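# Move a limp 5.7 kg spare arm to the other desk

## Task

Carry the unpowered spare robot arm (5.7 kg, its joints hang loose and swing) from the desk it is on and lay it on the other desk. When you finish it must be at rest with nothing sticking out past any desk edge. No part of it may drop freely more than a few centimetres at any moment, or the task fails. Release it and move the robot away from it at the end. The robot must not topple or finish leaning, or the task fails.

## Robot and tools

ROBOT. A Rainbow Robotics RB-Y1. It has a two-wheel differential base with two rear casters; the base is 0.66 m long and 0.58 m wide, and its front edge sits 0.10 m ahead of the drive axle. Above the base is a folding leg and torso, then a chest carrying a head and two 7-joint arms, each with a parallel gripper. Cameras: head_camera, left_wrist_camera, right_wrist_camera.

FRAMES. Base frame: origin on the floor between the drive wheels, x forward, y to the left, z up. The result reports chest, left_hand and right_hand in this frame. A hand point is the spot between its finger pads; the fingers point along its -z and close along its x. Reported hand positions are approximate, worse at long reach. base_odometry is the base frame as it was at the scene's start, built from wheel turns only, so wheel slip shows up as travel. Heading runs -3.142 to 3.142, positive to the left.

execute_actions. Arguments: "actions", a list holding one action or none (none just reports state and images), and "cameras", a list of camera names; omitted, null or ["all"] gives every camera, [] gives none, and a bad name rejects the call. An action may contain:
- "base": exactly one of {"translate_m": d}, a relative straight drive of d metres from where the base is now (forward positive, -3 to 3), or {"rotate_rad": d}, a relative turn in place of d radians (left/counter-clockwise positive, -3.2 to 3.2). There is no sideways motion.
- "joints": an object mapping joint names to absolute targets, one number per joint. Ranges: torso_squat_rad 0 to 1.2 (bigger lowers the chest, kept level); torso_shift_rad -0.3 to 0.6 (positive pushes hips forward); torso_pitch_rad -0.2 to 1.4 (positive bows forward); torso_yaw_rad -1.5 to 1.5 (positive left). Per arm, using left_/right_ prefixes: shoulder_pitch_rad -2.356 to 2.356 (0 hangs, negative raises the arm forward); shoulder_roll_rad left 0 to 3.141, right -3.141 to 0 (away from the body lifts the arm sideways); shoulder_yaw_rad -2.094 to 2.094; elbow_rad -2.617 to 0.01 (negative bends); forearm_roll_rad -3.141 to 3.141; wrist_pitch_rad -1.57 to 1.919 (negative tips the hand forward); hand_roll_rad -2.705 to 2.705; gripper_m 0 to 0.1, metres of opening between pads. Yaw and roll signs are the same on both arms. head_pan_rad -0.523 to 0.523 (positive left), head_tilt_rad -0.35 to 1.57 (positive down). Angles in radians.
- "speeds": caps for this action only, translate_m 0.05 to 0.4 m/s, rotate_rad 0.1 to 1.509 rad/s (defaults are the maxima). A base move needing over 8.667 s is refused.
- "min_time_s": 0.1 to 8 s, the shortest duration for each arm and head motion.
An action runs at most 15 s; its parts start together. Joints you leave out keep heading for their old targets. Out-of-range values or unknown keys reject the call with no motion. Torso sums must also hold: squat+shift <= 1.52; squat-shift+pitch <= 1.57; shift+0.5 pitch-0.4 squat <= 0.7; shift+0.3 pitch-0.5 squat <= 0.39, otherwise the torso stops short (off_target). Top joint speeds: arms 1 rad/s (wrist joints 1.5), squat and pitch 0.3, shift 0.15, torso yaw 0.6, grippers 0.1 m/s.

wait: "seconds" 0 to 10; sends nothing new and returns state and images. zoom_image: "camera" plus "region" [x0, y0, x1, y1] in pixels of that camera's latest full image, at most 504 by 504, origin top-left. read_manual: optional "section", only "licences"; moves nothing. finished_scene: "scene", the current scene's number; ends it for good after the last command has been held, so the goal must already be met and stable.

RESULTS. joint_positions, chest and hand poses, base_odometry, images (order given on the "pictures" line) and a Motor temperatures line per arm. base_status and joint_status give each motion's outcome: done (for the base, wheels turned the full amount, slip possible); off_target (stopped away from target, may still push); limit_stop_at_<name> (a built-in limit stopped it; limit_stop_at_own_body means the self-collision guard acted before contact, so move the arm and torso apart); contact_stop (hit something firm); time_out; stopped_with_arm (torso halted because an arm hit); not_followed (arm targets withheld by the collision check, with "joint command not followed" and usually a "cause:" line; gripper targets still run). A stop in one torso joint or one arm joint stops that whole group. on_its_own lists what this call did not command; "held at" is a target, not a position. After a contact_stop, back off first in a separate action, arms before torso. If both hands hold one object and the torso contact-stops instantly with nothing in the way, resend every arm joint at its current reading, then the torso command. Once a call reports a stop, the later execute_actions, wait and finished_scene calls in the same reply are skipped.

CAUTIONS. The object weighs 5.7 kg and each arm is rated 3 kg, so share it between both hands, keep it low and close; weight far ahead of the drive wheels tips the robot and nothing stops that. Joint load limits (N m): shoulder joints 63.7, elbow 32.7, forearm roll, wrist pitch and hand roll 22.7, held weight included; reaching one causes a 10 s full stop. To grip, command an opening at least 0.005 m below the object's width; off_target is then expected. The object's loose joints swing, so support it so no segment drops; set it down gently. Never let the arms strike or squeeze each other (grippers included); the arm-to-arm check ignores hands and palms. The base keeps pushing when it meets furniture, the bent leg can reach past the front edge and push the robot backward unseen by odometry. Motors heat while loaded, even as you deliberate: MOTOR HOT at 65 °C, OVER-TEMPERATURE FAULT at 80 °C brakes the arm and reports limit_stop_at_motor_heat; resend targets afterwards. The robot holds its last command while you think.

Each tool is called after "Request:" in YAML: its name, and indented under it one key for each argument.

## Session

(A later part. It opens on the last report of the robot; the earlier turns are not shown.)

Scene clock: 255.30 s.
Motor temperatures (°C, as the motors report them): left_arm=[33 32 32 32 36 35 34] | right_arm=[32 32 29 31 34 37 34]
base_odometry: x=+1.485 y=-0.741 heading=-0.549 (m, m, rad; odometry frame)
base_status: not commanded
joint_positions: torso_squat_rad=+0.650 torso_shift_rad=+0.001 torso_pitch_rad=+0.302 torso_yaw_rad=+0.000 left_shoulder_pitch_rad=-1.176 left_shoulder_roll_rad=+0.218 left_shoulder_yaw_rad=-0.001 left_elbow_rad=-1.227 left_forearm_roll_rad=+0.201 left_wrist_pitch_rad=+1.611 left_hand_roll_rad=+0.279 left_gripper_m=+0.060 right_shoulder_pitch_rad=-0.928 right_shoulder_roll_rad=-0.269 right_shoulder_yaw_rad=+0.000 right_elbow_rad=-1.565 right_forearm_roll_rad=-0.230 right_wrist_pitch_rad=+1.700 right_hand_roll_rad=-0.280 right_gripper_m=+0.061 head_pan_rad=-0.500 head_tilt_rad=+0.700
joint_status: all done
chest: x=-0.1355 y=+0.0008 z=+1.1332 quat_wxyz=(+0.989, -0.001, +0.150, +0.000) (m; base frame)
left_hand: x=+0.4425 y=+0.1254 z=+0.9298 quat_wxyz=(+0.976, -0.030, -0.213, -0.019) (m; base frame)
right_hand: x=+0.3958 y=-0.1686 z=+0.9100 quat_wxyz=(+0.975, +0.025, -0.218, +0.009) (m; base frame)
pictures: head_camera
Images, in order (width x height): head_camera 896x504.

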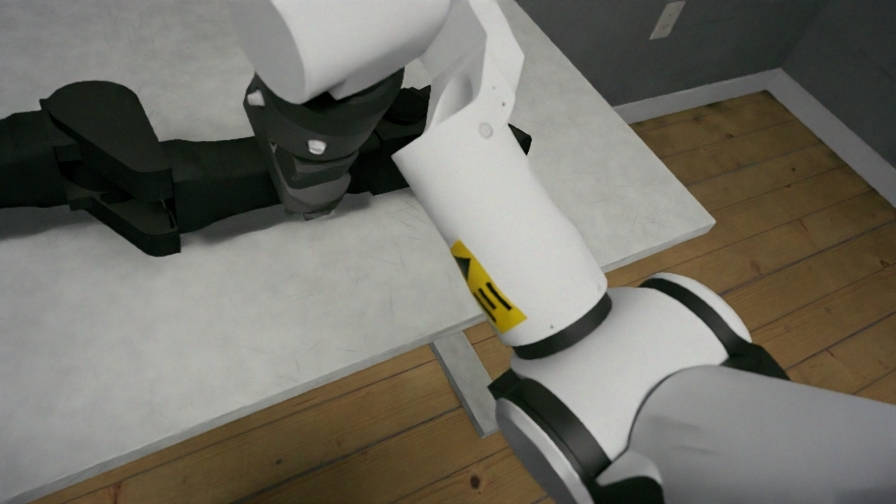

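Request:
execute_actions:
  actions:
    - {"joints": {"torso_squat_rad": 0.0, "head_pan_rad": 0.5, "head_tilt_rad": 0.7}}
  cameras: ["head_camera"]

Scene clock: 269.67 s.
Motor temperatures (°C, as the motors report them): left_arm=[33 32 32 32 36 36 34] | right_arm=[33 32 29 32 34 37 34]
base_odometry: x=+1.485 y=-0.741 heading=-0.549 (m, m, rad; odometry frame)
base_status: not commanded
joint_positions: torso_squat_rad=+0.000 torso_shift_rad=+0.001 torso_pitch_rad=+0.303 torso_yaw_rad=+0.000 left_shoulder_pitch_rad=-1.176 left_shoulder_roll_rad=+0.218 left_shoulder_yaw_rad=-0.001 left_elbow_rad=-1.228 left_forearm_roll_rad=+0.201 left_wrist_pitch_rad=+1.611 left_hand_roll_rad=+0.279 left_gripper_m=+0.060 right_shoulder_pitch_rad=-0.928 right_shoulder_roll_rad=-0.269 right_shoulder_yaw_rad=+0.000 right_elbow_rad=-1.565 right_forearm_roll_rad=-0.230 right_wrist_pitch_rad=+1.700 right_hand_roll_rad=-0.280 right_gripper_m=+0.061 head_pan_rad=+0.500 head_tilt_rad=+0.700
joint_status: all done
chest: x=-0.1351 y=+0.0009 z=+1.2759 quat_wxyz=(+0.989, -0.001, +0.151, +0.000) (m; base frame)
left_hand: x=+0.4428 y=+0.1255 z=+1.0721 quat_wxyz=(+0.976, -0.030, -0.213, -0.019) (m; base frame)
right_hand: x=+0.3957 y=-0.1685 z=+1.0518 quat_wxyz=(+0.976, +0.025, -0.218, +0.009) (m; base frame)
pictures: head_camera
Images, in order (width x height): head_camera 896x504.

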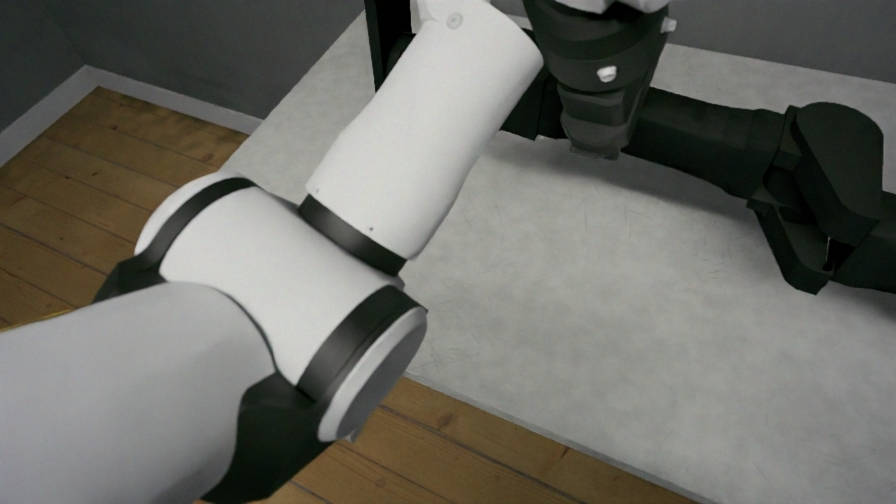

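Request:
execute_actions:
  actions:
    - {"base": {"translate_m": -0.3}, "joints": {"head_pan_rad": 0.0, "head_tilt_rad": 0.2}, "speeds": {"translate_m": 0.25}}
  cameras: []

Request:
execute_actions:
  actions:
    - {"base": {"rotate_rad": 3.02}, "speeds": {"rotate_rad": 0.7}}
  cameras: ["head_camera"]

Scene clock: 292.57 s.
Motor temperatures (°C, as the motors report them): left_arm=[34 32 32 33 36 36 34] | right_arm=[33 32 29 32 34 37 35]
base_odometry: x=+1.229 y=-0.584 heading=-0.550 (m, m, rad; odometry frame)
base_status: done
joint_positions: torso_squat_rad=+0.000 torso_shift_rad=+0.001 torso_pitch_rad=+0.302 torso_yaw_rad=+0.000 left_shoulder_pitch_rad=-1.176 left_shoulder_roll_rad=+0.218 left_shoulder_yaw_rad=-0.001 left_elbow_rad=-1.227 left_forearm_roll_rad=+0.201 left_wrist_pitch_rad=+1.612 left_hand_roll_rad=+0.279 left_gripper_m=+0.060 right_shoulder_pitch_rad=-0.927 right_shoulder_roll_rad=-0.269 right_shoulder_yaw_rad=+0.000 right_elbow_rad=-1.565 right_forearm_roll_rad=-0.230 right_wrist_pitch_rad=+1.700 right_hand_roll_rad=-0.280 right_gripper_m=+0.061 head_pan_rad=+0.000 head_tilt_rad=+0.200
joint_status: all done
chest: x=-0.1352 y=+0.0009 z=+1.2759 quat_wxyz=(+0.989, -0.001, +0.151, +0.000) (m; base frame)
left_hand: x=+0.4427 y=+0.1255 z=+1.0722 quat_wxyz=(+0.977, -0.030, -0.213, -0.019) (m; base frame)
right_hand: x=+0.3956 y=-0.1685 z=+1.0517 quat_wxyz=(+0.976, +0.025, -0.217, +0.009) (m; base frame)
pictures: none
No camera images: the call's "cameras" was empty. Leave "cameras" out to get every camera's image.

Scene clock: 298.63 s.
Motor temperatures (°C, as the motors report them): left_arm=[34 32 32 33 36 36 34] | right_arm=[33 32 29 32 34 37 35]
base_odometry: x=+1.229 y=-0.584 heading=+2.470 (m, m, rad; odometry frame)
base_status: done
joint_positions: torso_squat_rad=+0.000 torso_shift_rad=+0.001 torso_pitch_rad=+0.302 torso_yaw_rad=+0.000 left_shoulder_pitch_rad=-1.176 left_shoulder_roll_rad=+0.218 left_shoulder_yaw_rad=-0.001 left_elbow_rad=-1.227 left_forearm_roll_rad=+0.201 left_wrist_pitch_rad=+1.612 left_hand_roll_rad=+0.280 left_gripper_m=+0.060 right_shoulder_pitch_rad=-0.927 right_shoulder_roll_rad=-0.269 right_shoulder_yaw_rad=+0.000 right_elbow_rad=-1.565 right_forearm_roll_rad=-0.230 right_wrist_pitch_rad=+1.700 right_hand_roll_rad=-0.280 right_gripper_m=+0.061 head_pan_rad=+0.000 head_tilt_rad=+0.200
joint_status: not commanded
chest: x=-0.1352 y=+0.0009 z=+1.2759 quat_wxyz=(+0.989, -0.001, +0.151, +0.000) (m; base frame)
left_hand: x=+0.4427 y=+0.1255 z=+1.0722 quat_wxyz=(+0.977, -0.030, -0.213, -0.019) (m; base frame)
right_hand: x=+0.3956 y=-0.1685 z=+1.0517 quat_wxyz=(+0.976, +0.025, -0.217, +0.009) (m; base frame)
pictures: head_camera
Images, in order (width x height): head_camera 896x504.

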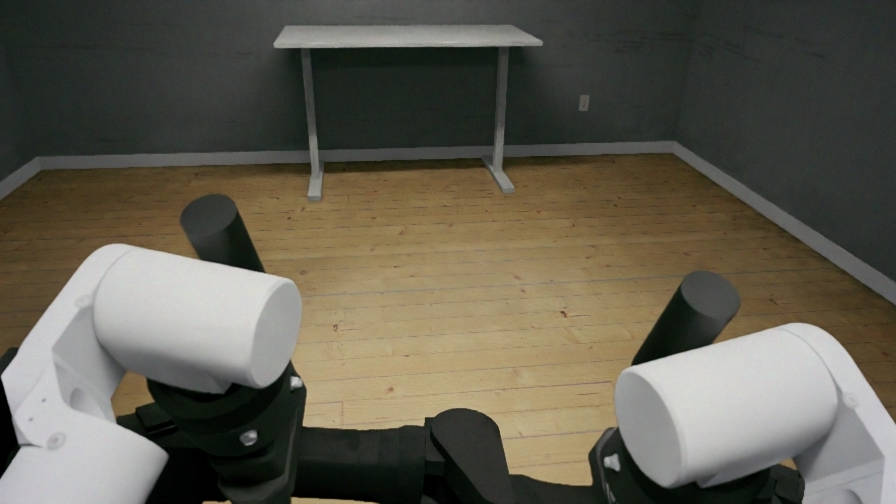

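Request:
execute_actions:
  actions:
    - {"base": {"rotate_rad": 0.07}, "speeds": {"rotate_rad": 0.5}}
  cameras: []

Request:
execute_actions:
  actions:
    - {"base": {"translate_m": 2.4}, "speeds": {"translate_m": 0.35}}
  cameras: ["head_camera"]

Scene clock: 306.47 s.
Motor temperatures (°C, as the motors report them): left_arm=[34 32 32 33 37 36 34] | right_arm=[33 32 29 32 34 37 35]
base_odometry: x=+1.229 y=-0.585 heading=+2.540 (m, m, rad; odometry frame)
base_status: done
joint_positions: torso_squat_rad=+0.000 torso_shift_rad=+0.001 torso_pitch_rad=+0.302 torso_yaw_rad=+0.000 left_shoulder_pitch_rad=-1.176 left_shoulder_roll_rad=+0.218 left_shoulder_yaw_rad=-0.001 left_elbow_rad=-1.227 left_forearm_roll_rad=+0.201 left_wrist_pitch_rad=+1.612 left_hand_roll_rad=+0.280 left_gripper_m=+0.060 right_shoulder_pitch_rad=-0.927 right_shoulder_roll_rad=-0.269 right_shoulder_yaw_rad=+0.000 right_elbow_rad=-1.565 right_forearm_roll_rad=-0.230 right_wrist_pitch_rad=+1.700 right_hand_roll_rad=-0.280 right_gripper_m=+0.061 head_pan_rad=+0.000 head_tilt_rad=+0.200
joint_status: not commanded
chest: x=-0.1352 y=+0.0009 z=+1.2759 quat_wxyz=(+0.989, -0.001, +0.151, +0.000) (m; base frame)
left_hand: x=+0.4427 y=+0.1255 z=+1.0722 quat_wxyz=(+0.977, -0.030, -0.213, -0.019) (m; base frame)
right_hand: x=+0.3956 y=-0.1685 z=+1.0517 quat_wxyz=(+0.976, +0.025, -0.217, +0.009) (m; base frame)
pictures: none
No camera images: the call's "cameras" was empty. Leave "cameras" out to get every camera's image.

Scene clock: 314.67 s.
Motor temperatures (°C, as the motors report them): left_arm=[34 32 32 33 37 37 34] | right_arm=[33 32 29 32 34 37 35]
base_odometry: x=-0.749 y=+0.774 heading=+2.540 (m, m, rad; odometry frame)
base_status: done
joint_positions: torso_squat_rad=+0.000 torso_shift_rad=+0.001 torso_pitch_rad=+0.303 torso_yaw_rad=+0.000 left_shoulder_pitch_rad=-1.176 left_shoulder_roll_rad=+0.218 left_shoulder_yaw_rad=-0.001 left_elbow_rad=-1.227 left_forearm_roll_rad=+0.201 left_wrist_pitch_rad=+1.612 left_hand_roll_rad=+0.280 left_gripper_m=+0.060 right_shoulder_pitch_rad=-0.927 right_shoulder_roll_rad=-0.269 right_shoulder_yaw_rad=+0.000 right_elbow_rad=-1.565 right_forearm_roll_rad=-0.230 right_wrist_pitch_rad=+1.700 right_hand_roll_rad=-0.280 right_gripper_m=+0.061 head_pan_rad=+0.000 head_tilt_rad=+0.200
joint_status: not commanded
chest: x=-0.1351 y=+0.0009 z=+1.2759 quat_wxyz=(+0.989, -0.001, +0.151, +0.000) (m; base frame)
left_hand: x=+0.4427 y=+0.1255 z=+1.0721 quat_wxyz=(+0.977, -0.030, -0.213, -0.019) (m; base frame)
right_hand: x=+0.3956 y=-0.1685 z=+1.0516 quat_wxyz=(+0.976, +0.025, -0.217, +0.009) (m; base frame)
pictures: head_camera
Images, in order (width x height): head_camera 896x504.

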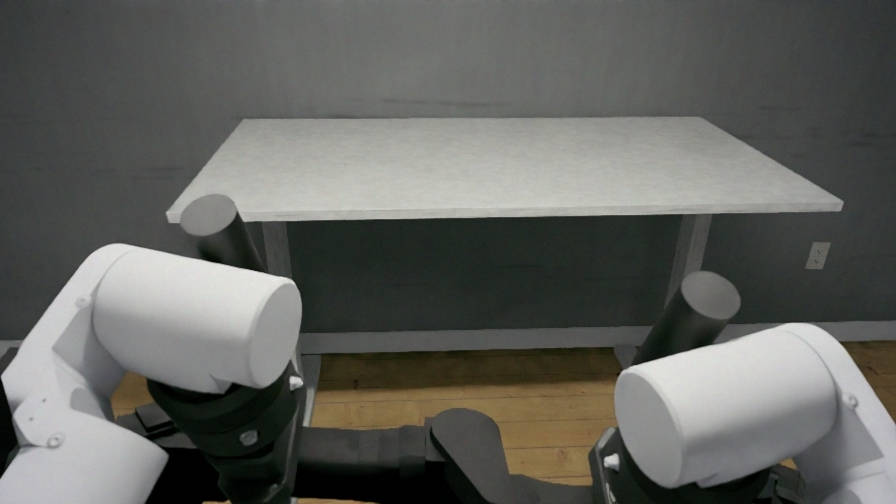

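Request:
execute_actions:
  actions:
    - {"joints": {"left_shoulder_pitch_rad": -1.345, "left_elbow_rad": -1.08, "left_wrist_pitch_rad": 1.634, "left_shoulder_roll_rad": 0.258, "right_shoulder_pitch_rad": -1.083, "right_elbow_rad": -1.471, "right_wrist_pitch_rad": 1.763, "right_shoulder_roll_rad": -0.309, "head_tilt_rad": 0.45}, "min_time_s": 2}
  cameras: ["head_camera"]

Scene clock: 351.20 s.
Motor temperatures (°C, as the motors report them): left_arm=[35 32 32 33 37 37 34] | right_arm=[33 33 29 33 34 37 35]
base_odometry: x=-0.749 y=+0.774 heading=+2.540 (m, m, rad; odometry frame)
base_status: not commanded
joint_positions: torso_squat_rad=+0.000 torso_shift_rad=+0.001 torso_pitch_rad=+0.303 torso_yaw_rad=+0.000 left_shoulder_pitch_rad=-1.342 left_shoulder_roll_rad=+0.252 left_shoulder_yaw_rad=-0.001 left_elbow_rad=-1.078 left_forearm_roll_rad=+0.202 left_wrist_pitch_rad=+1.635 left_hand_roll_rad=+0.280 left_gripper_m=+0.061 right_shoulder_pitch_rad=-1.080 right_shoulder_roll_rad=-0.304 right_shoulder_yaw_rad=+0.001 right_elbow_rad=-1.470 right_forearm_roll_rad=-0.232 right_wrist_pitch_rad=+1.763 right_hand_roll_rad=-0.280 right_gripper_m=+0.061 head_pan_rad=+0.000 head_tilt_rad=+0.450
joint_status: all done
chest: x=-0.1351 y=+0.0009 z=+1.2759 quat_wxyz=(+0.989, -0.001, +0.151, +0.000) (m; base frame)
left_hand: x=+0.4648 y=+0.1275 z=+1.1155 quat_wxyz=(+0.977, -0.011, -0.214, -0.017) (m; base frame)
right_hand: x=+0.4185 y=-0.1699 z=+1.0952 quat_wxyz=(+0.976, +0.005, -0.219, +0.012) (m; base frame)
pictures: head_camera
Images, in order (width x height): head_camera 896x504.

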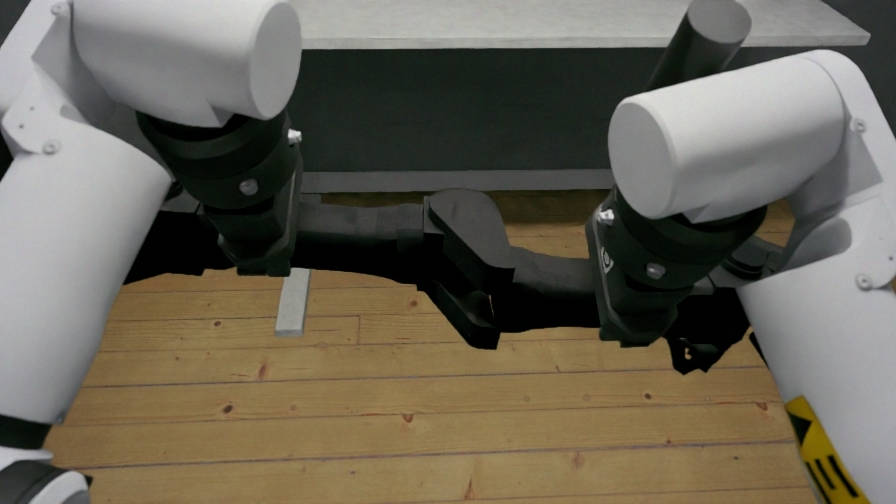

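Request:
execute_actions:
  actions:
    - {"joints": {"left_shoulder_pitch_rad": -1.513, "left_elbow_rad": -0.934, "left_wrist_pitch_rad": 1.656, "left_shoulder_roll_rad": 0.285, "right_shoulder_pitch_rad": -1.239, "right_elbow_rad": -1.378, "right_wrist_pitch_rad": 1.825, "right_shoulder_roll_rad": -0.337, "head_tilt_rad": 0.6, "head_pan_rad": -0.5}, "min_time_s": 2}
  cameras: ["head_camera"]

Scene clock: 360.13 s.
Motor temperatures (°C, as the motors report them): left_arm=[35 33 32 33 37 36 34] | right_arm=[33 33 29 33 35 37 35]
base_odometry: x=-0.749 y=+0.774 heading=+2.540 (m, m, rad; odometry frame)
base_status: not commanded
joint_positions: torso_squat_rad=+0.000 torso_shift_rad=+0.001 torso_pitch_rad=+0.303 torso_yaw_rad=+0.000 left_shoulder_pitch_rad=-1.510 left_shoulder_roll_rad=+0.281 left_shoulder_yaw_rad=-0.001 left_elbow_rad=-0.932 left_forearm_roll_rad=+0.201 left_wrist_pitch_rad=+1.657 left_hand_roll_rad=+0.280 left_gripper_m=+0.061 right_shoulder_pitch_rad=-1.235 right_shoulder_roll_rad=-0.334 right_shoulder_yaw_rad=+0.001 right_elbow_rad=-1.376 right_forearm_roll_rad=-0.231 right_wrist_pitch_rad=+1.825 right_hand_roll_rad=-0.280 right_gripper_m=+0.061 head_pan_rad=-0.500 head_tilt_rad=+0.600
joint_status: all done
chest: x=-0.1351 y=+0.0009 z=+1.2759 quat_wxyz=(+0.989, -0.001, +0.151, +0.000) (m; base frame)
left_hand: x=+0.4808 y=+0.1276 z=+1.1653 quat_wxyz=(+0.976, +0.004, -0.218, -0.012) (m; base frame)
right_hand: x=+0.4358 y=-0.1690 z=+1.1442 quat_wxyz=(+0.975, -0.012, -0.222, +0.012) (m; base frame)
pictures: head_camera
Images, in order (width x height): head_camera 896x504.

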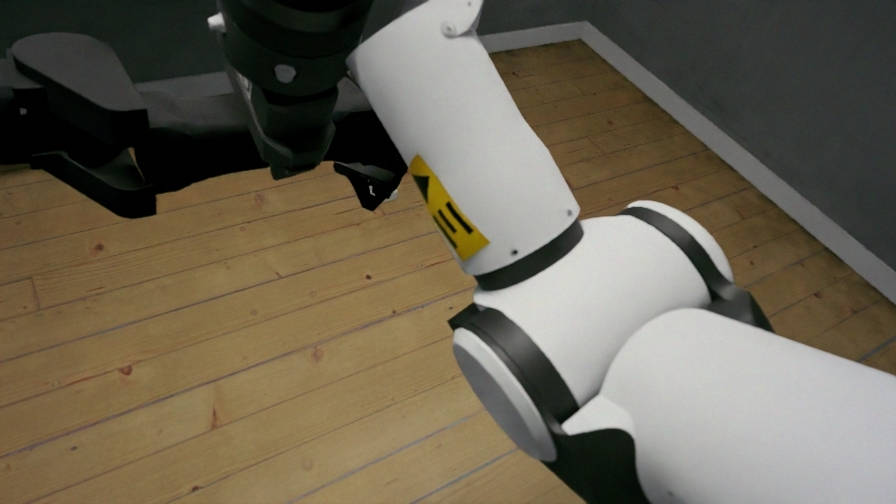

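Request:
execute_actions:
  actions:
    - {"base": {"rotate_rad": -0.12}, "speeds": {"rotate_rad": 0.4}, "joints": {"head_pan_rad": 0.0, "head_tilt_rad": 0.35}}
  cameras: []

Request:
execute_actions:
  actions:
    - {"base": {"translate_m": 0.4}, "speeds": {"translate_m": 0.25}}
  cameras: []

Request:
execute_actions:
  actions:
    - {"base": {"rotate_rad": 0.15}, "speeds": {"rotate_rad": 0.4}}

Scene clock: 371.30 s.
Motor temperatures (°C, as the motors report them): left_arm=[35 33 32 33 37 36 34] | right_arm=[34 33 30 33 35 37 35]
base_odometry: x=-0.750 y=+0.774 heading=+2.420 (m, m, rad; odometry frame)
base_status: done
joint_positions: torso_squat_rad=+0.000 torso_shift_rad=+0.001 torso_pitch_rad=+0.303 torso_yaw_rad=+0.000 left_shoulder_pitch_rad=-1.510 left_shoulder_roll_rad=+0.281 left_shoulder_yaw_rad=-0.001 left_elbow_rad=-0.932 left_forearm_roll_rad=+0.201 left_wrist_pitch_rad=+1.657 left_hand_roll_rad=+0.280 left_gripper_m=+0.061 right_shoulder_pitch_rad=-1.235 right_shoulder_roll_rad=-0.334 right_shoulder_yaw_rad=+0.001 right_elbow_rad=-1.376 right_forearm_roll_rad=-0.231 right_wrist_pitch_rad=+1.825 right_hand_roll_rad=-0.280 right_gripper_m=+0.061 head_pan_rad=+0.000 head_tilt_rad=+0.350
joint_status: all done
chest: x=-0.1351 y=+0.0009 z=+1.2759 quat_wxyz=(+0.989, -0.001, +0.151, +0.000) (m; base frame)
left_hand: x=+0.4808 y=+0.1276 z=+1.1654 quat_wxyz=(+0.976, +0.004, -0.218, -0.012) (m; base frame)
right_hand: x=+0.4358 y=-0.1690 z=+1.1443 quat_wxyz=(+0.975, -0.012, -0.222, +0.012) (m; base frame)
pictures: none
No camera images: the call's "cameras" was empty. Leave "cameras" out to get every camera's image.

Scene clock: 373.90 s.
Motor temperatures (°C, as the motors report them): left_arm=[35 33 32 33 37 36 34] | right_arm=[34 33 30 33 35 37 35]
base_odometry: x=-1.050 y=+1.038 heading=+2.420 (m, m, rad; odometry frame)
base_status: done
joint_positions: torso_squat_rad=+0.000 torso_shift_rad=+0.001 torso_pitch_rad=+0.303 torso_yaw_rad=+0.000 left_shoulder_pitch_rad=-1.510 left_shoulder_roll_rad=+0.281 left_shoulder_yaw_rad=-0.001 left_elbow_rad=-0.932 left_forearm_roll_rad=+0.201 left_wrist_pitch_rad=+1.657 left_hand_roll_rad=+0.280 left_gripper_m=+0.061 right_shoulder_pitch_rad=-1.235 right_shoulder_roll_rad=-0.334 right_shoulder_yaw_rad=+0.001 right_elbow_rad=-1.376 right_forearm_roll_rad=-0.231 right_wrist_pitch_rad=+1.825 right_hand_roll_rad=-0.280 right_gripper_m=+0.061 head_pan_rad=+0.000 head_tilt_rad=+0.350
joint_status: not commanded
chest: x=-0.1350 y=+0.0009 z=+1.2759 quat_wxyz=(+0.989, -0.001, +0.151, +0.000) (m; base frame)
left_hand: x=+0.4810 y=+0.1275 z=+1.1654 quat_wxyz=(+0.976, +0.004, -0.218, -0.012) (m; base frame)
right_hand: x=+0.4359 y=-0.1690 z=+1.1442 quat_wxyz=(+0.975, -0.012, -0.222, +0.012) (m; base frame)
pictures: none
No camera images: the call's "cameras" was empty. Leave "cameras" out to get every camera's image.

Scene clock: 375.33 s.
Motor temperatures (°C, as the motors report them): left_arm=[35 33 32 33 37 36 34] | right_arm=[34 33 30 33 35 37 35]
base_odometry: x=-1.050 y=+1.038 heading=+2.570 (m, m, rad; odometry frame)
base_status: done
joint_positions: torso_squat_rad=+0.000 torso_shift_rad=+0.001 torso_pitch_rad=+0.303 torso_yaw_rad=+0.000 left_shoulder_pitch_rad=-1.510 left_shoulder_roll_rad=+0.281 left_shoulder_yaw_rad=-0.001 left_elbow_rad=-0.932 left_forearm_roll_rad=+0.201 left_wrist_pitch_rad=+1.657 left_hand_roll_rad=+0.280 left_gripper_m=+0.061 right_shoulder_pitch_rad=-1.235 right_shoulder_roll_rad=-0.334 right_shoulder_yaw_rad=+0.001 right_elbow_rad=-1.376 right_forearm_roll_rad=-0.231 right_wrist_pitch_rad=+1.825 right_hand_roll_rad=-0.280 right_gripper_m=+0.061 head_pan_rad=+0.000 head_tilt_rad=+0.350
joint_status: not commanded
chest: x=-0.1350 y=+0.0009 z=+1.2759 quat_wxyz=(+0.989, -0.001, +0.151, +0.000) (m; base frame)
left_hand: x=+0.4809 y=+0.1276 z=+1.1654 quat_wxyz=(+0.976, +0.004, -0.218, -0.012) (m; base frame)
right_hand: x=+0.4359 y=-0.1690 z=+1.1442 quat_wxyz=(+0.975, -0.012, -0.222, +0.012) (m; base frame)
pictures: head_camera, left_wrist_camera, right_wrist_camera
Images, in order (width x height): head_camera 896x504, left_wrist_camera 644x364, right_wrist_camera 644x364.

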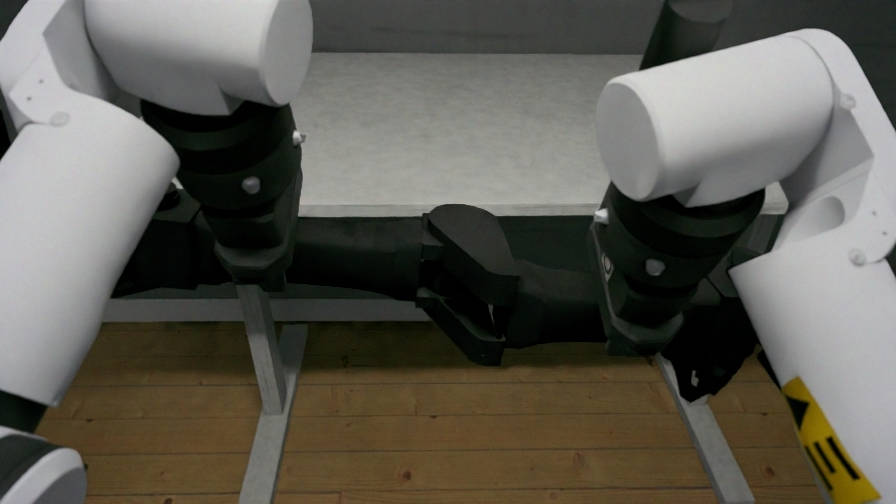

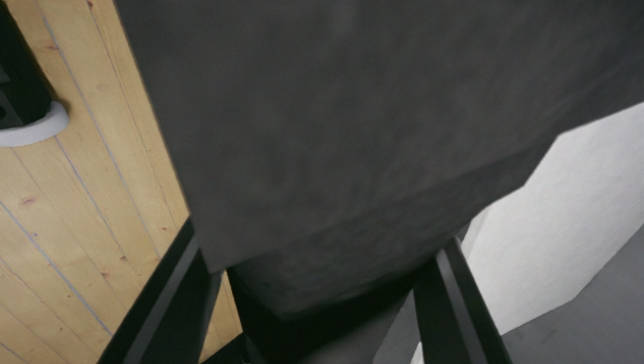

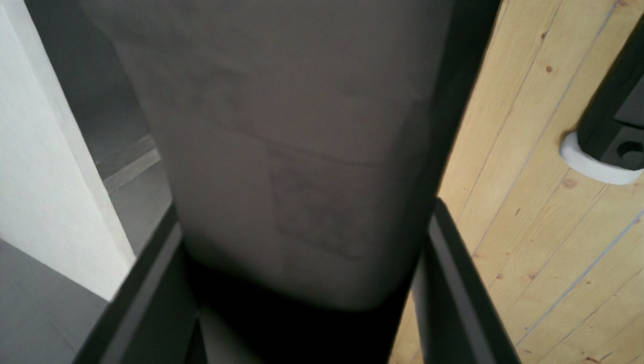

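Request:
execute_actions:
  actions:
    - {"base": {"translate_m": 0.3}, "speeds": {"translate_m": 0.2}, "joints": {"head_tilt_rad": 0.6}}
  cameras: ["head_camera"]

Scene clock: 389.43 s.
Motor temperatures (°C, as the motors report them): left_arm=[35 33 32 33 37 36 34] | right_arm=[34 33 30 33 35 37 35]
base_odometry: x=-1.302 y=+1.201 heading=+2.570 (m, m, rad; odometry frame)
base_status: done
joint_positions: torso_squat_rad=+0.000 torso_shift_rad=+0.001 torso_pitch_rad=+0.303 torso_yaw_rad=+0.000 left_shoulder_pitch_rad=-1.510 left_shoulder_roll_rad=+0.281 left_shoulder_yaw_rad=-0.001 left_elbow_rad=-0.932 left_forearm_roll_rad=+0.201 left_wrist_pitch_rad=+1.657 left_hand_roll_rad=+0.280 left_gripper_m=+0.061 right_shoulder_pitch_rad=-1.235 right_shoulder_roll_rad=-0.334 right_shoulder_yaw_rad=+0.001 right_elbow_rad=-1.376 right_forearm_roll_rad=-0.231 right_wrist_pitch_rad=+1.825 right_hand_roll_rad=-0.280 right_gripper_m=+0.061 head_pan_rad=+0.000 head_tilt_rad=+0.600
joint_status: all done
chest: x=-0.1350 y=+0.0009 z=+1.2758 quat_wxyz=(+0.989, -0.001, +0.151, +0.000) (m; base frame)
left_hand: x=+0.4810 y=+0.1275 z=+1.1653 quat_wxyz=(+0.976, +0.004, -0.218, -0.012) (m; base frame)
right_hand: x=+0.4360 y=-0.1690 z=+1.1442 quat_wxyz=(+0.975, -0.012, -0.222, +0.012) (m; base frame)
pictures: head_camera
Images, in order (width x height): head_camera 896x504.

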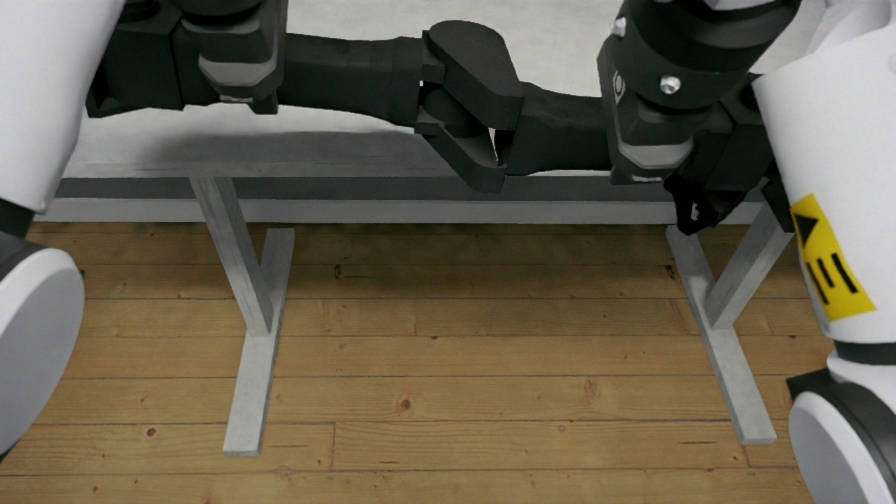

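Request:
execute_actions:
  actions:
    - {"base": {"translate_m": 0.42}, "speeds": {"translate_m": 0.2}, "joints": {"head_tilt_rad": 0.55}}
  cameras: ["head_camera"]

Scene clock: 403.60 s.
Motor temperatures (°C, as the motors report them): left_arm=[35 33 32 33 37 36 34] | right_arm=[34 33 30 33 35 37 35]
base_odometry: x=-1.656 y=+1.428 heading=+2.570 (m, m, rad; odometry frame)
base_status: done
joint_positions: torso_squat_rad=+0.000 torso_shift_rad=+0.001 torso_pitch_rad=+0.303 torso_yaw_rad=+0.000 left_shoulder_pitch_rad=-1.510 left_shoulder_roll_rad=+0.281 left_shoulder_yaw_rad=-0.001 left_elbow_rad=-0.932 left_forearm_roll_rad=+0.201 left_wrist_pitch_rad=+1.657 left_hand_roll_rad=+0.280 left_gripper_m=+0.062 right_shoulder_pitch_rad=-1.236 right_shoulder_roll_rad=-0.334 right_shoulder_yaw_rad=+0.001 right_elbow_rad=-1.376 right_forearm_roll_rad=-0.231 right_wrist_pitch_rad=+1.825 right_hand_roll_rad=-0.280 right_gripper_m=+0.062 head_pan_rad=+0.000 head_tilt_rad=+0.550
joint_status: all done
chest: x=-0.1351 y=+0.0009 z=+1.2759 quat_wxyz=(+0.989, -0.001, +0.151, +0.000) (m; base frame)
left_hand: x=+0.4810 y=+0.1277 z=+1.1656 quat_wxyz=(+0.976, +0.004, -0.219, -0.012) (m; base frame)
right_hand: x=+0.4361 y=-0.1688 z=+1.1450 quat_wxyz=(+0.975, -0.012, -0.223, +0.012) (m; base frame)
pictures: head_camera
Images, in order (width x height): head_camera 896x504.

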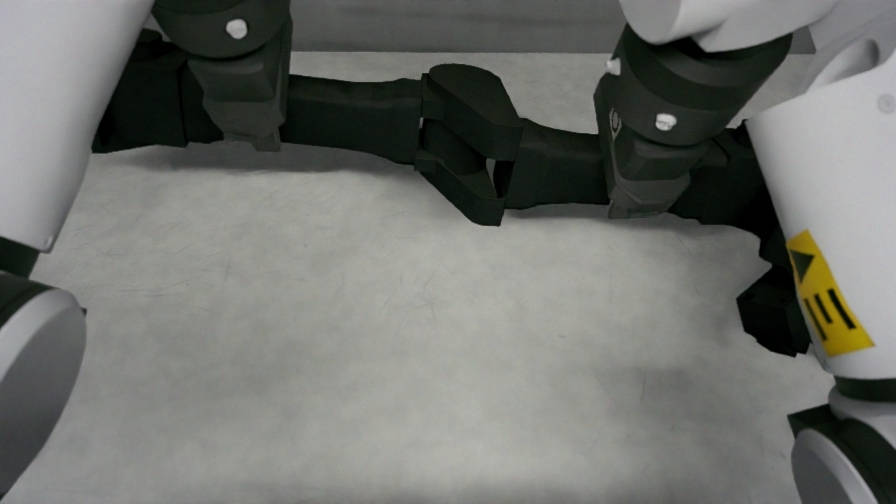

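Request:
execute_actions:
  actions:
    - {"joints": {"torso_squat_rad": 0.45}}
  cameras: ["head_camera"]

Scene clock: 412.70 s.
Motor temperatures (°C, as the motors report them): left_arm=[35 33 32 33 37 36 34] | right_arm=[34 33 30 33 35 37 35]
base_odometry: x=-1.656 y=+1.428 heading=+2.570 (m, m, rad; odometry frame)
base_status: not commanded
joint_positions: torso_squat_rad=+0.450 torso_shift_rad=+0.001 torso_pitch_rad=+0.302 torso_yaw_rad=+0.000 left_shoulder_pitch_rad=-1.510 left_shoulder_roll_rad=+0.281 left_shoulder_yaw_rad=-0.001 left_elbow_rad=-0.932 left_forearm_roll_rad=+0.201 left_wrist_pitch_rad=+1.657 left_hand_roll_rad=+0.280 left_gripper_m=+0.061 right_shoulder_pitch_rad=-1.237 right_shoulder_roll_rad=-0.335 right_shoulder_yaw_rad=+0.001 right_elbow_rad=-1.377 right_forearm_roll_rad=-0.231 right_wrist_pitch_rad=+1.825 right_hand_roll_rad=-0.280 right_gripper_m=+0.062 head_pan_rad=+0.000 head_tilt_rad=+0.550
joint_status: all done
chest: x=-0.1355 y=+0.0009 z=+1.2063 quat_wxyz=(+0.989, -0.001, +0.150, +0.000) (m; base frame)
left_hand: x=+0.4807 y=+0.1278 z=+1.0962 quat_wxyz=(+0.976, +0.004, -0.219, -0.012) (m; base frame)
right_hand: x=+0.4361 y=-0.1688 z=+1.0766 quat_wxyz=(+0.974, -0.012, -0.224, +0.012) (m; base frame)
pictures: head_camera
Images, in order (width x height): head_camera 896x504.

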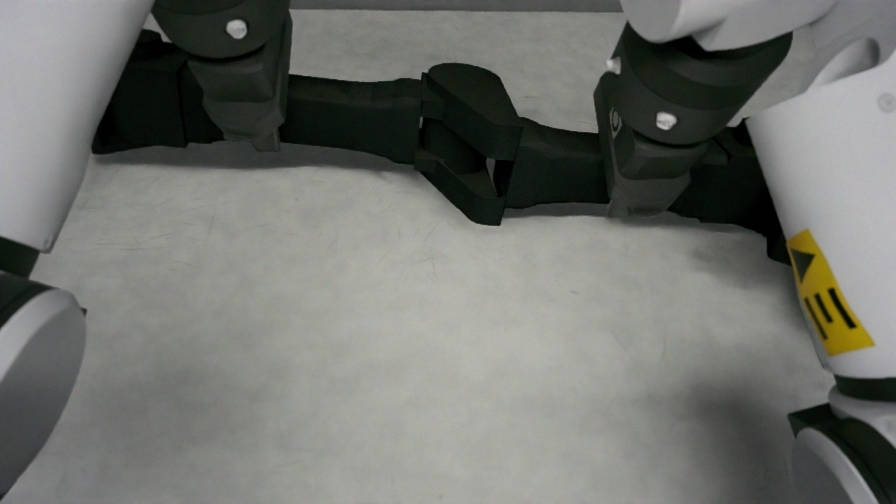

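Request:
execute_actions:
  actions:
    - {"joints": {"torso_squat_rad": 0.53}}
  cameras: ["head_camera"]

Scene clock: 417.77 s.
Motor temperatures (°C, as the motors report them): left_arm=[35 33 32 33 37 36 34] | right_arm=[34 33 30 32 35 37 35]
base_odometry: x=-1.656 y=+1.428 heading=+2.570 (m, m, rad; odometry frame)
base_status: not commanded
joint_positions: torso_squat_rad=+0.530 torso_shift_rad=+0.001 torso_pitch_rad=+0.302 torso_yaw_rad=+0.000 left_shoulder_pitch_rad=-1.510 left_shoulder_roll_rad=+0.282 left_shoulder_yaw_rad=-0.001 left_elbow_rad=-0.932 left_forearm_roll_rad=+0.201 left_wrist_pitch_rad=+1.657 left_hand_roll_rad=+0.280 left_gripper_m=+0.061 right_shoulder_pitch_rad=-1.237 right_shoulder_roll_rad=-0.335 right_shoulder_yaw_rad=+0.001 right_elbow_rad=-1.377 right_forearm_roll_rad=-0.231 right_wrist_pitch_rad=+1.825 right_hand_roll_rad=-0.280 right_gripper_m=+0.062 head_pan_rad=+0.000 head_tilt_rad=+0.550
joint_status: all done
chest: x=-0.1355 y=+0.0009 z=+1.1800 quat_wxyz=(+0.989, -0.001, +0.150, +0.000) (m; base frame)
left_hand: x=+0.4807 y=+0.1278 z=+1.0699 quat_wxyz=(+0.976, +0.004, -0.219, -0.012) (m; base frame)
right_hand: x=+0.4361 y=-0.1688 z=+1.0502 quat_wxyz=(+0.974, -0.012, -0.224, +0.012) (m; base frame)
pictures: head_camera
Images, in order (width x height): head_camera 896x504.

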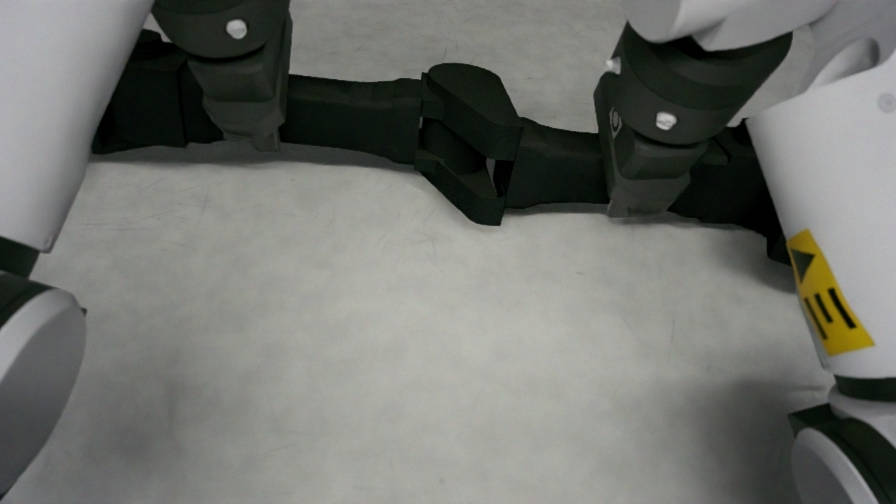

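Request:
execute_actions:
  actions:
    - {"joints": {"torso_squat_rad": 0.59}}
  cameras: ["head_camera"]

Scene clock: 421.37 s.
Motor temperatures (°C, as the motors report them): left_arm=[35 33 32 33 37 36 34] | right_arm=[34 33 30 32 35 37 34]
base_odometry: x=-1.656 y=+1.428 heading=+2.570 (m, m, rad; odometry frame)
base_status: not commanded
joint_positions: torso_squat_rad=+0.590 torso_shift_rad=+0.001 torso_pitch_rad=+0.302 torso_yaw_rad=+0.000 left_shoulder_pitch_rad=-1.510 left_shoulder_roll_rad=+0.282 left_shoulder_yaw_rad=-0.001 left_elbow_rad=-0.932 left_forearm_roll_rad=+0.201 left_wrist_pitch_rad=+1.657 left_hand_roll_rad=+0.280 left_gripper_m=+0.061 right_shoulder_pitch_rad=-1.238 right_shoulder_roll_rad=-0.335 right_shoulder_yaw_rad=+0.001 right_elbow_rad=-1.378 right_forearm_roll_rad=-0.231 right_wrist_pitch_rad=+1.825 right_hand_roll_rad=-0.280 right_gripper_m=+0.062 head_pan_rad=+0.000 head_tilt_rad=+0.550
joint_status: all done
chest: x=-0.1357 y=+0.0009 z=+1.1577 quat_wxyz=(+0.989, -0.001, +0.150, +0.000) (m; base frame)
left_hand: x=+0.4805 y=+0.1278 z=+1.0478 quat_wxyz=(+0.976, +0.004, -0.219, -0.012) (m; base frame)
right_hand: x=+0.4361 y=-0.1687 z=+1.0289 quat_wxyz=(+0.974, -0.012, -0.225, +0.013) (m; base frame)
pictures: head_camera
Images, in order (width x height): head_camera 896x504.

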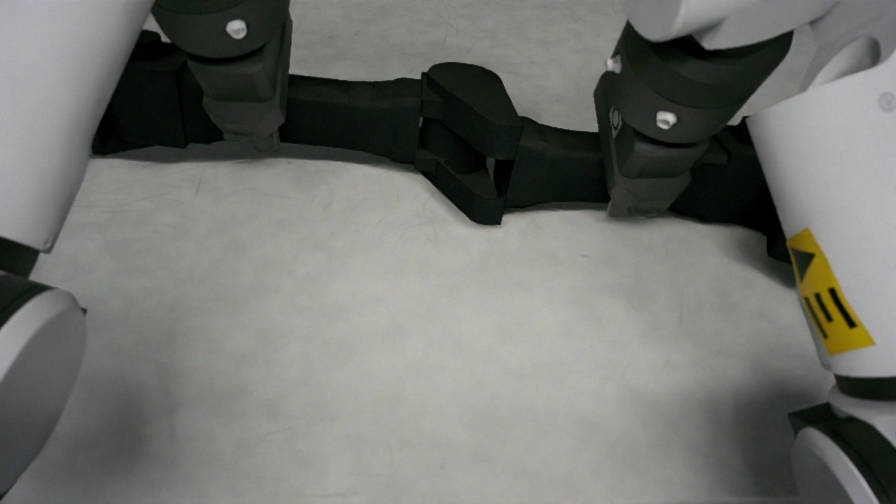

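Request:
execute_actions:
  actions:
    - {"joints": {"torso_squat_rad": 0.63}}
  cameras: ["head_camera"]

Scene clock: 425.63 s.
Motor temperatures (°C, as the motors report them): left_arm=[35 33 32 33 37 36 34] | right_arm=[34 33 30 32 35 37 34]
base_odometry: x=-1.656 y=+1.428 heading=+2.570 (m, m, rad; odometry frame)
base_status: not commanded
joint_positions: torso_squat_rad=+0.630 torso_shift_rad=-0.001 torso_pitch_rad=+0.297 torso_yaw_rad=+0.000 left_shoulder_pitch_rad=-1.514 left_shoulder_roll_rad=+0.284 left_shoulder_yaw_rad=+0.000 left_elbow_rad=-0.935 left_forearm_roll_rad=+0.200 left_wrist_pitch_rad=+1.656 left_hand_roll_rad=+0.280 left_gripper_m=+0.061 right_shoulder_pitch_rad=-1.246 right_shoulder_roll_rad=-0.338 right_shoulder_yaw_rad=-0.001 right_elbow_rad=-1.383 right_forearm_roll_rad=-0.230 right_wrist_pitch_rad=+1.823 right_hand_roll_rad=-0.280 right_gripper_m=+0.062 head_pan_rad=+0.000 head_tilt_rad=+0.550
joint_status: all done
chest: x=-0.1380 y=+0.0010 z=+1.1419 quat_wxyz=(+0.989, -0.001, +0.148, +0.000) (m; base frame)
left_hand: x=+0.4802 y=+0.1283 z=+1.0389 quat_wxyz=(+0.974, +0.004, -0.225, -0.011) (m; base frame)
right_hand: x=+0.4368 y=-0.1683 z=+1.0222 quat_wxyz=(+0.972, -0.012, -0.234, +0.013) (m; base frame)
pictures: head_camera
Images, in order (width x height): head_camera 896x504.

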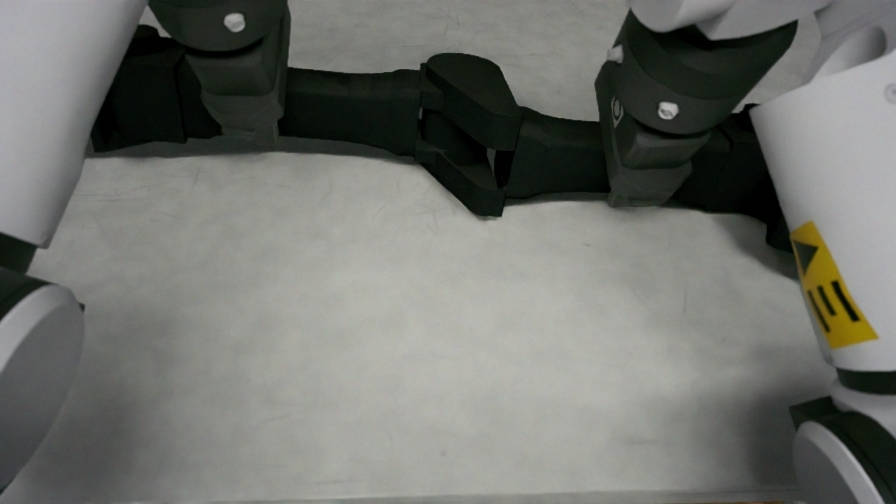

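It's resting on the desk now. Release and rise.

Request:
execute_actions:
  actions:
    - {"joints": {"left_gripper_m": 0.1, "right_gripper_m": 0.1, "torso_squat_rad": 0.615}}
  cameras: []

Request:
execute_actions:
  actions:
    - {"joints": {"torso_squat_rad": 0.3}}
  cameras: []

Request:
execute_actions:
  actions:
    - {"base": {"translate_m": -0.7}, "joints": {"head_tilt_rad": 0.2}}
  cameras: ["head_camera"]

Scene clock: 433.47 s.
Motor temperatures (°C, as the motors report them): left_arm=[35 33 32 33 37 35 34] | right_arm=[34 33 30 32 35 37 34]
base_odometry: x=-1.656 y=+1.428 heading=+2.570 (m, m, rad; odometry frame)
base_status: not commanded
joint_positions: torso_squat_rad=+0.615 torso_shift_rad=+0.000 torso_pitch_rad=+0.300 torso_yaw_rad=+0.000 left_shoulder_pitch_rad=-1.513 left_shoulder_roll_rad=+0.285 left_shoulder_yaw_rad=+0.000 left_elbow_rad=-0.934 left_forearm_roll_rad=+0.200 left_wrist_pitch_rad=+1.656 left_hand_roll_rad=+0.280 left_gripper_m=+0.099 right_shoulder_pitch_rad=-1.239 right_shoulder_roll_rad=-0.337 right_shoulder_yaw_rad=+0.000 right_elbow_rad=-1.378 right_forearm_roll_rad=-0.230 right_wrist_pitch_rad=+1.825 right_hand_roll_rad=-0.280 right_gripper_m=+0.100 head_pan_rad=+0.000 head_tilt_rad=+0.550
joint_status: all done
chest: x=-0.1366 y=+0.0009 z=+1.1479 quat_wxyz=(+0.989, -0.001, +0.149, +0.000) (m; base frame)
left_hand: x=+0.4810 y=+0.1289 z=+1.0420 quat_wxyz=(+0.975, +0.005, -0.223, -0.011) (m; base frame)
right_hand: x=+0.4360 y=-0.1697 z=+1.0212 quat_wxyz=(+0.974, -0.013, -0.227, +0.012) (m; base frame)
pictures: none
No camera images: the call's "cameras" was empty. Leave "cameras" out to get every camera's image.

Scene clock: 435.30 s.
Motor temperatures (°C, as the motors report them): left_arm=[34 33 32 33 37 35 34] | right_arm=[34 33 30 32 35 37 34]
base_odometry: x=-1.656 y=+1.428 heading=+2.570 (m, m, rad; odometry frame)
base_status: not commanded
joint_positions: torso_squat_rad=+0.300 torso_shift_rad=+0.000 torso_pitch_rad=+0.300 torso_yaw_rad=+0.000 left_shoulder_pitch_rad=-1.513 left_shoulder_roll_rad=+0.285 left_shoulder_yaw_rad=+0.000 left_elbow_rad=-0.934 left_forearm_roll_rad=+0.200 left_wrist_pitch_rad=+1.656 left_hand_roll_rad=+0.280 left_gripper_m=+0.099 right_shoulder_pitch_rad=-1.239 right_shoulder_roll_rad=-0.337 right_shoulder_yaw_rad=+0.000 right_elbow_rad=-1.378 right_forearm_roll_rad=-0.230 right_wrist_pitch_rad=+1.825 right_hand_roll_rad=-0.280 right_gripper_m=+0.100 head_pan_rad=+0.000 head_tilt_rad=+0.550
joint_status: all done
chest: x=-0.1365 y=+0.0010 z=+1.2448 quat_wxyz=(+0.989, -0.001, +0.149, +0.000) (m; base frame)
left_hand: x=+0.4811 y=+0.1290 z=+1.1389 quat_wxyz=(+0.975, +0.005, -0.223, -0.011) (m; base frame)
right_hand: x=+0.4360 y=-0.1697 z=+1.1180 quat_wxyz=(+0.974, -0.013, -0.227, +0.012) (m; base frame)
pictures: none
No camera images: the call's "cameras" was empty. Leave "cameras" out to get every camera's image.

Scene clock: 438.37 s.
Motor temperatures (°C, as the motors report them): left_arm=[34 33 32 32 37 35 34] | right_arm=[34 33 30 32 35 37 34]
base_odometry: x=-1.067 y=+1.049 heading=+2.571 (m, m, rad; odometry frame)
base_status: done
joint_positions: torso_squat_rad=+0.300 torso_shift_rad=+0.000 torso_pitch_rad=+0.300 torso_yaw_rad=+0.000 left_shoulder_pitch_rad=-1.513 left_shoulder_roll_rad=+0.285 left_shoulder_yaw_rad=+0.000 left_elbow_rad=-0.934 left_forearm_roll_rad=+0.200 left_wrist_pitch_rad=+1.656 left_hand_roll_rad=+0.280 left_gripper_m=+0.099 right_shoulder_pitch_rad=-1.239 right_shoulder_roll_rad=-0.337 right_shoulder_yaw_rad=+0.000 right_elbow_rad=-1.378 right_forearm_roll_rad=-0.230 right_wrist_pitch_rad=+1.825 right_hand_roll_rad=-0.280 right_gripper_m=+0.100 head_pan_rad=+0.000 head_tilt_rad=+0.200
joint_status: all done
chest: x=-0.1366 y=+0.0010 z=+1.2448 quat_wxyz=(+0.989, -0.001, +0.149, +0.000) (m; base frame)
left_hand: x=+0.4810 y=+0.1290 z=+1.1391 quat_wxyz=(+0.975, +0.005, -0.223, -0.011) (m; base frame)
right_hand: x=+0.4359 y=-0.1697 z=+1.1180 quat_wxyz=(+0.974, -0.013, -0.227, +0.012) (m; base frame)
pictures: head_camera
Images, in order (width x height): head_camera 896x504.

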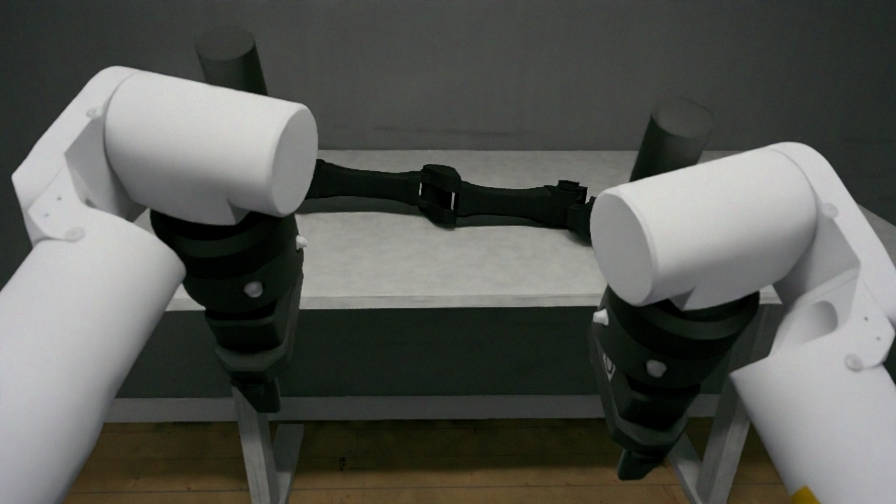

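Request:
execute_actions:
  actions:
    - {"joints": {"left_shoulder_pitch_rad": -0.3, "left_elbow_rad": -0.3, "left_wrist_pitch_rad": 0.3, "right_shoulder_pitch_rad": -0.3, "right_elbow_rad": -0.3, "right_wrist_pitch_rad": 0.3}}
  cameras: ["head_camera"]

Scene clock: 443.40 s.
Motor temperatures (°C, as the motors report them): left_arm=[34 33 32 32 37 35 34] | right_arm=[33 33 30 32 35 37 34]
base_odometry: x=-1.067 y=+1.049 heading=+2.571 (m, m, rad; odometry frame)
base_status: not commanded
joint_positions: torso_squat_rad=+0.300 torso_shift_rad=+0.000 torso_pitch_rad=+0.300 torso_yaw_rad=+0.000 left_shoulder_pitch_rad=-0.300 left_shoulder_roll_rad=+0.285 left_shoulder_yaw_rad=+0.000 left_elbow_rad=-0.300 left_forearm_roll_rad=+0.200 left_wrist_pitch_rad=+0.300 left_hand_roll_rad=+0.280 left_gripper_m=+0.099 right_shoulder_pitch_rad=-0.300 right_shoulder_roll_rad=-0.337 right_shoulder_yaw_rad=+0.000 right_elbow_rad=-0.300 right_forearm_roll_rad=-0.230 right_wrist_pitch_rad=+0.300 right_hand_roll_rad=-0.280 right_gripper_m=+0.100 head_pan_rad=+0.000 head_tilt_rad=+0.200
joint_status: all done
chest: x=-0.1366 y=+0.0009 z=+1.2448 quat_wxyz=(+0.989, -0.001, +0.149, +0.000) (m; base frame)
left_hand: x=-0.0287 y=+0.4012 z=+0.5833 quat_wxyz=(+0.978, +0.102, -0.024, +0.182) (m; base frame)
right_hand: x=-0.0246 y=-0.4369 z=+0.5946 quat_wxyz=(+0.973, -0.123, -0.033, -0.195) (m; base frame)
pictures: head_camera
Images, in order (width x height): head_camera 896x504.

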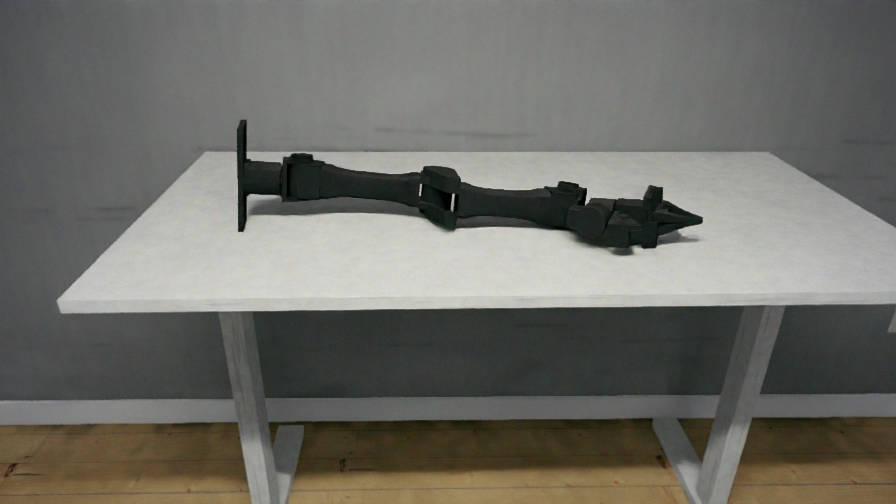

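Request:
finished_scene:
  scene: 1

The scene is finished: the task was done.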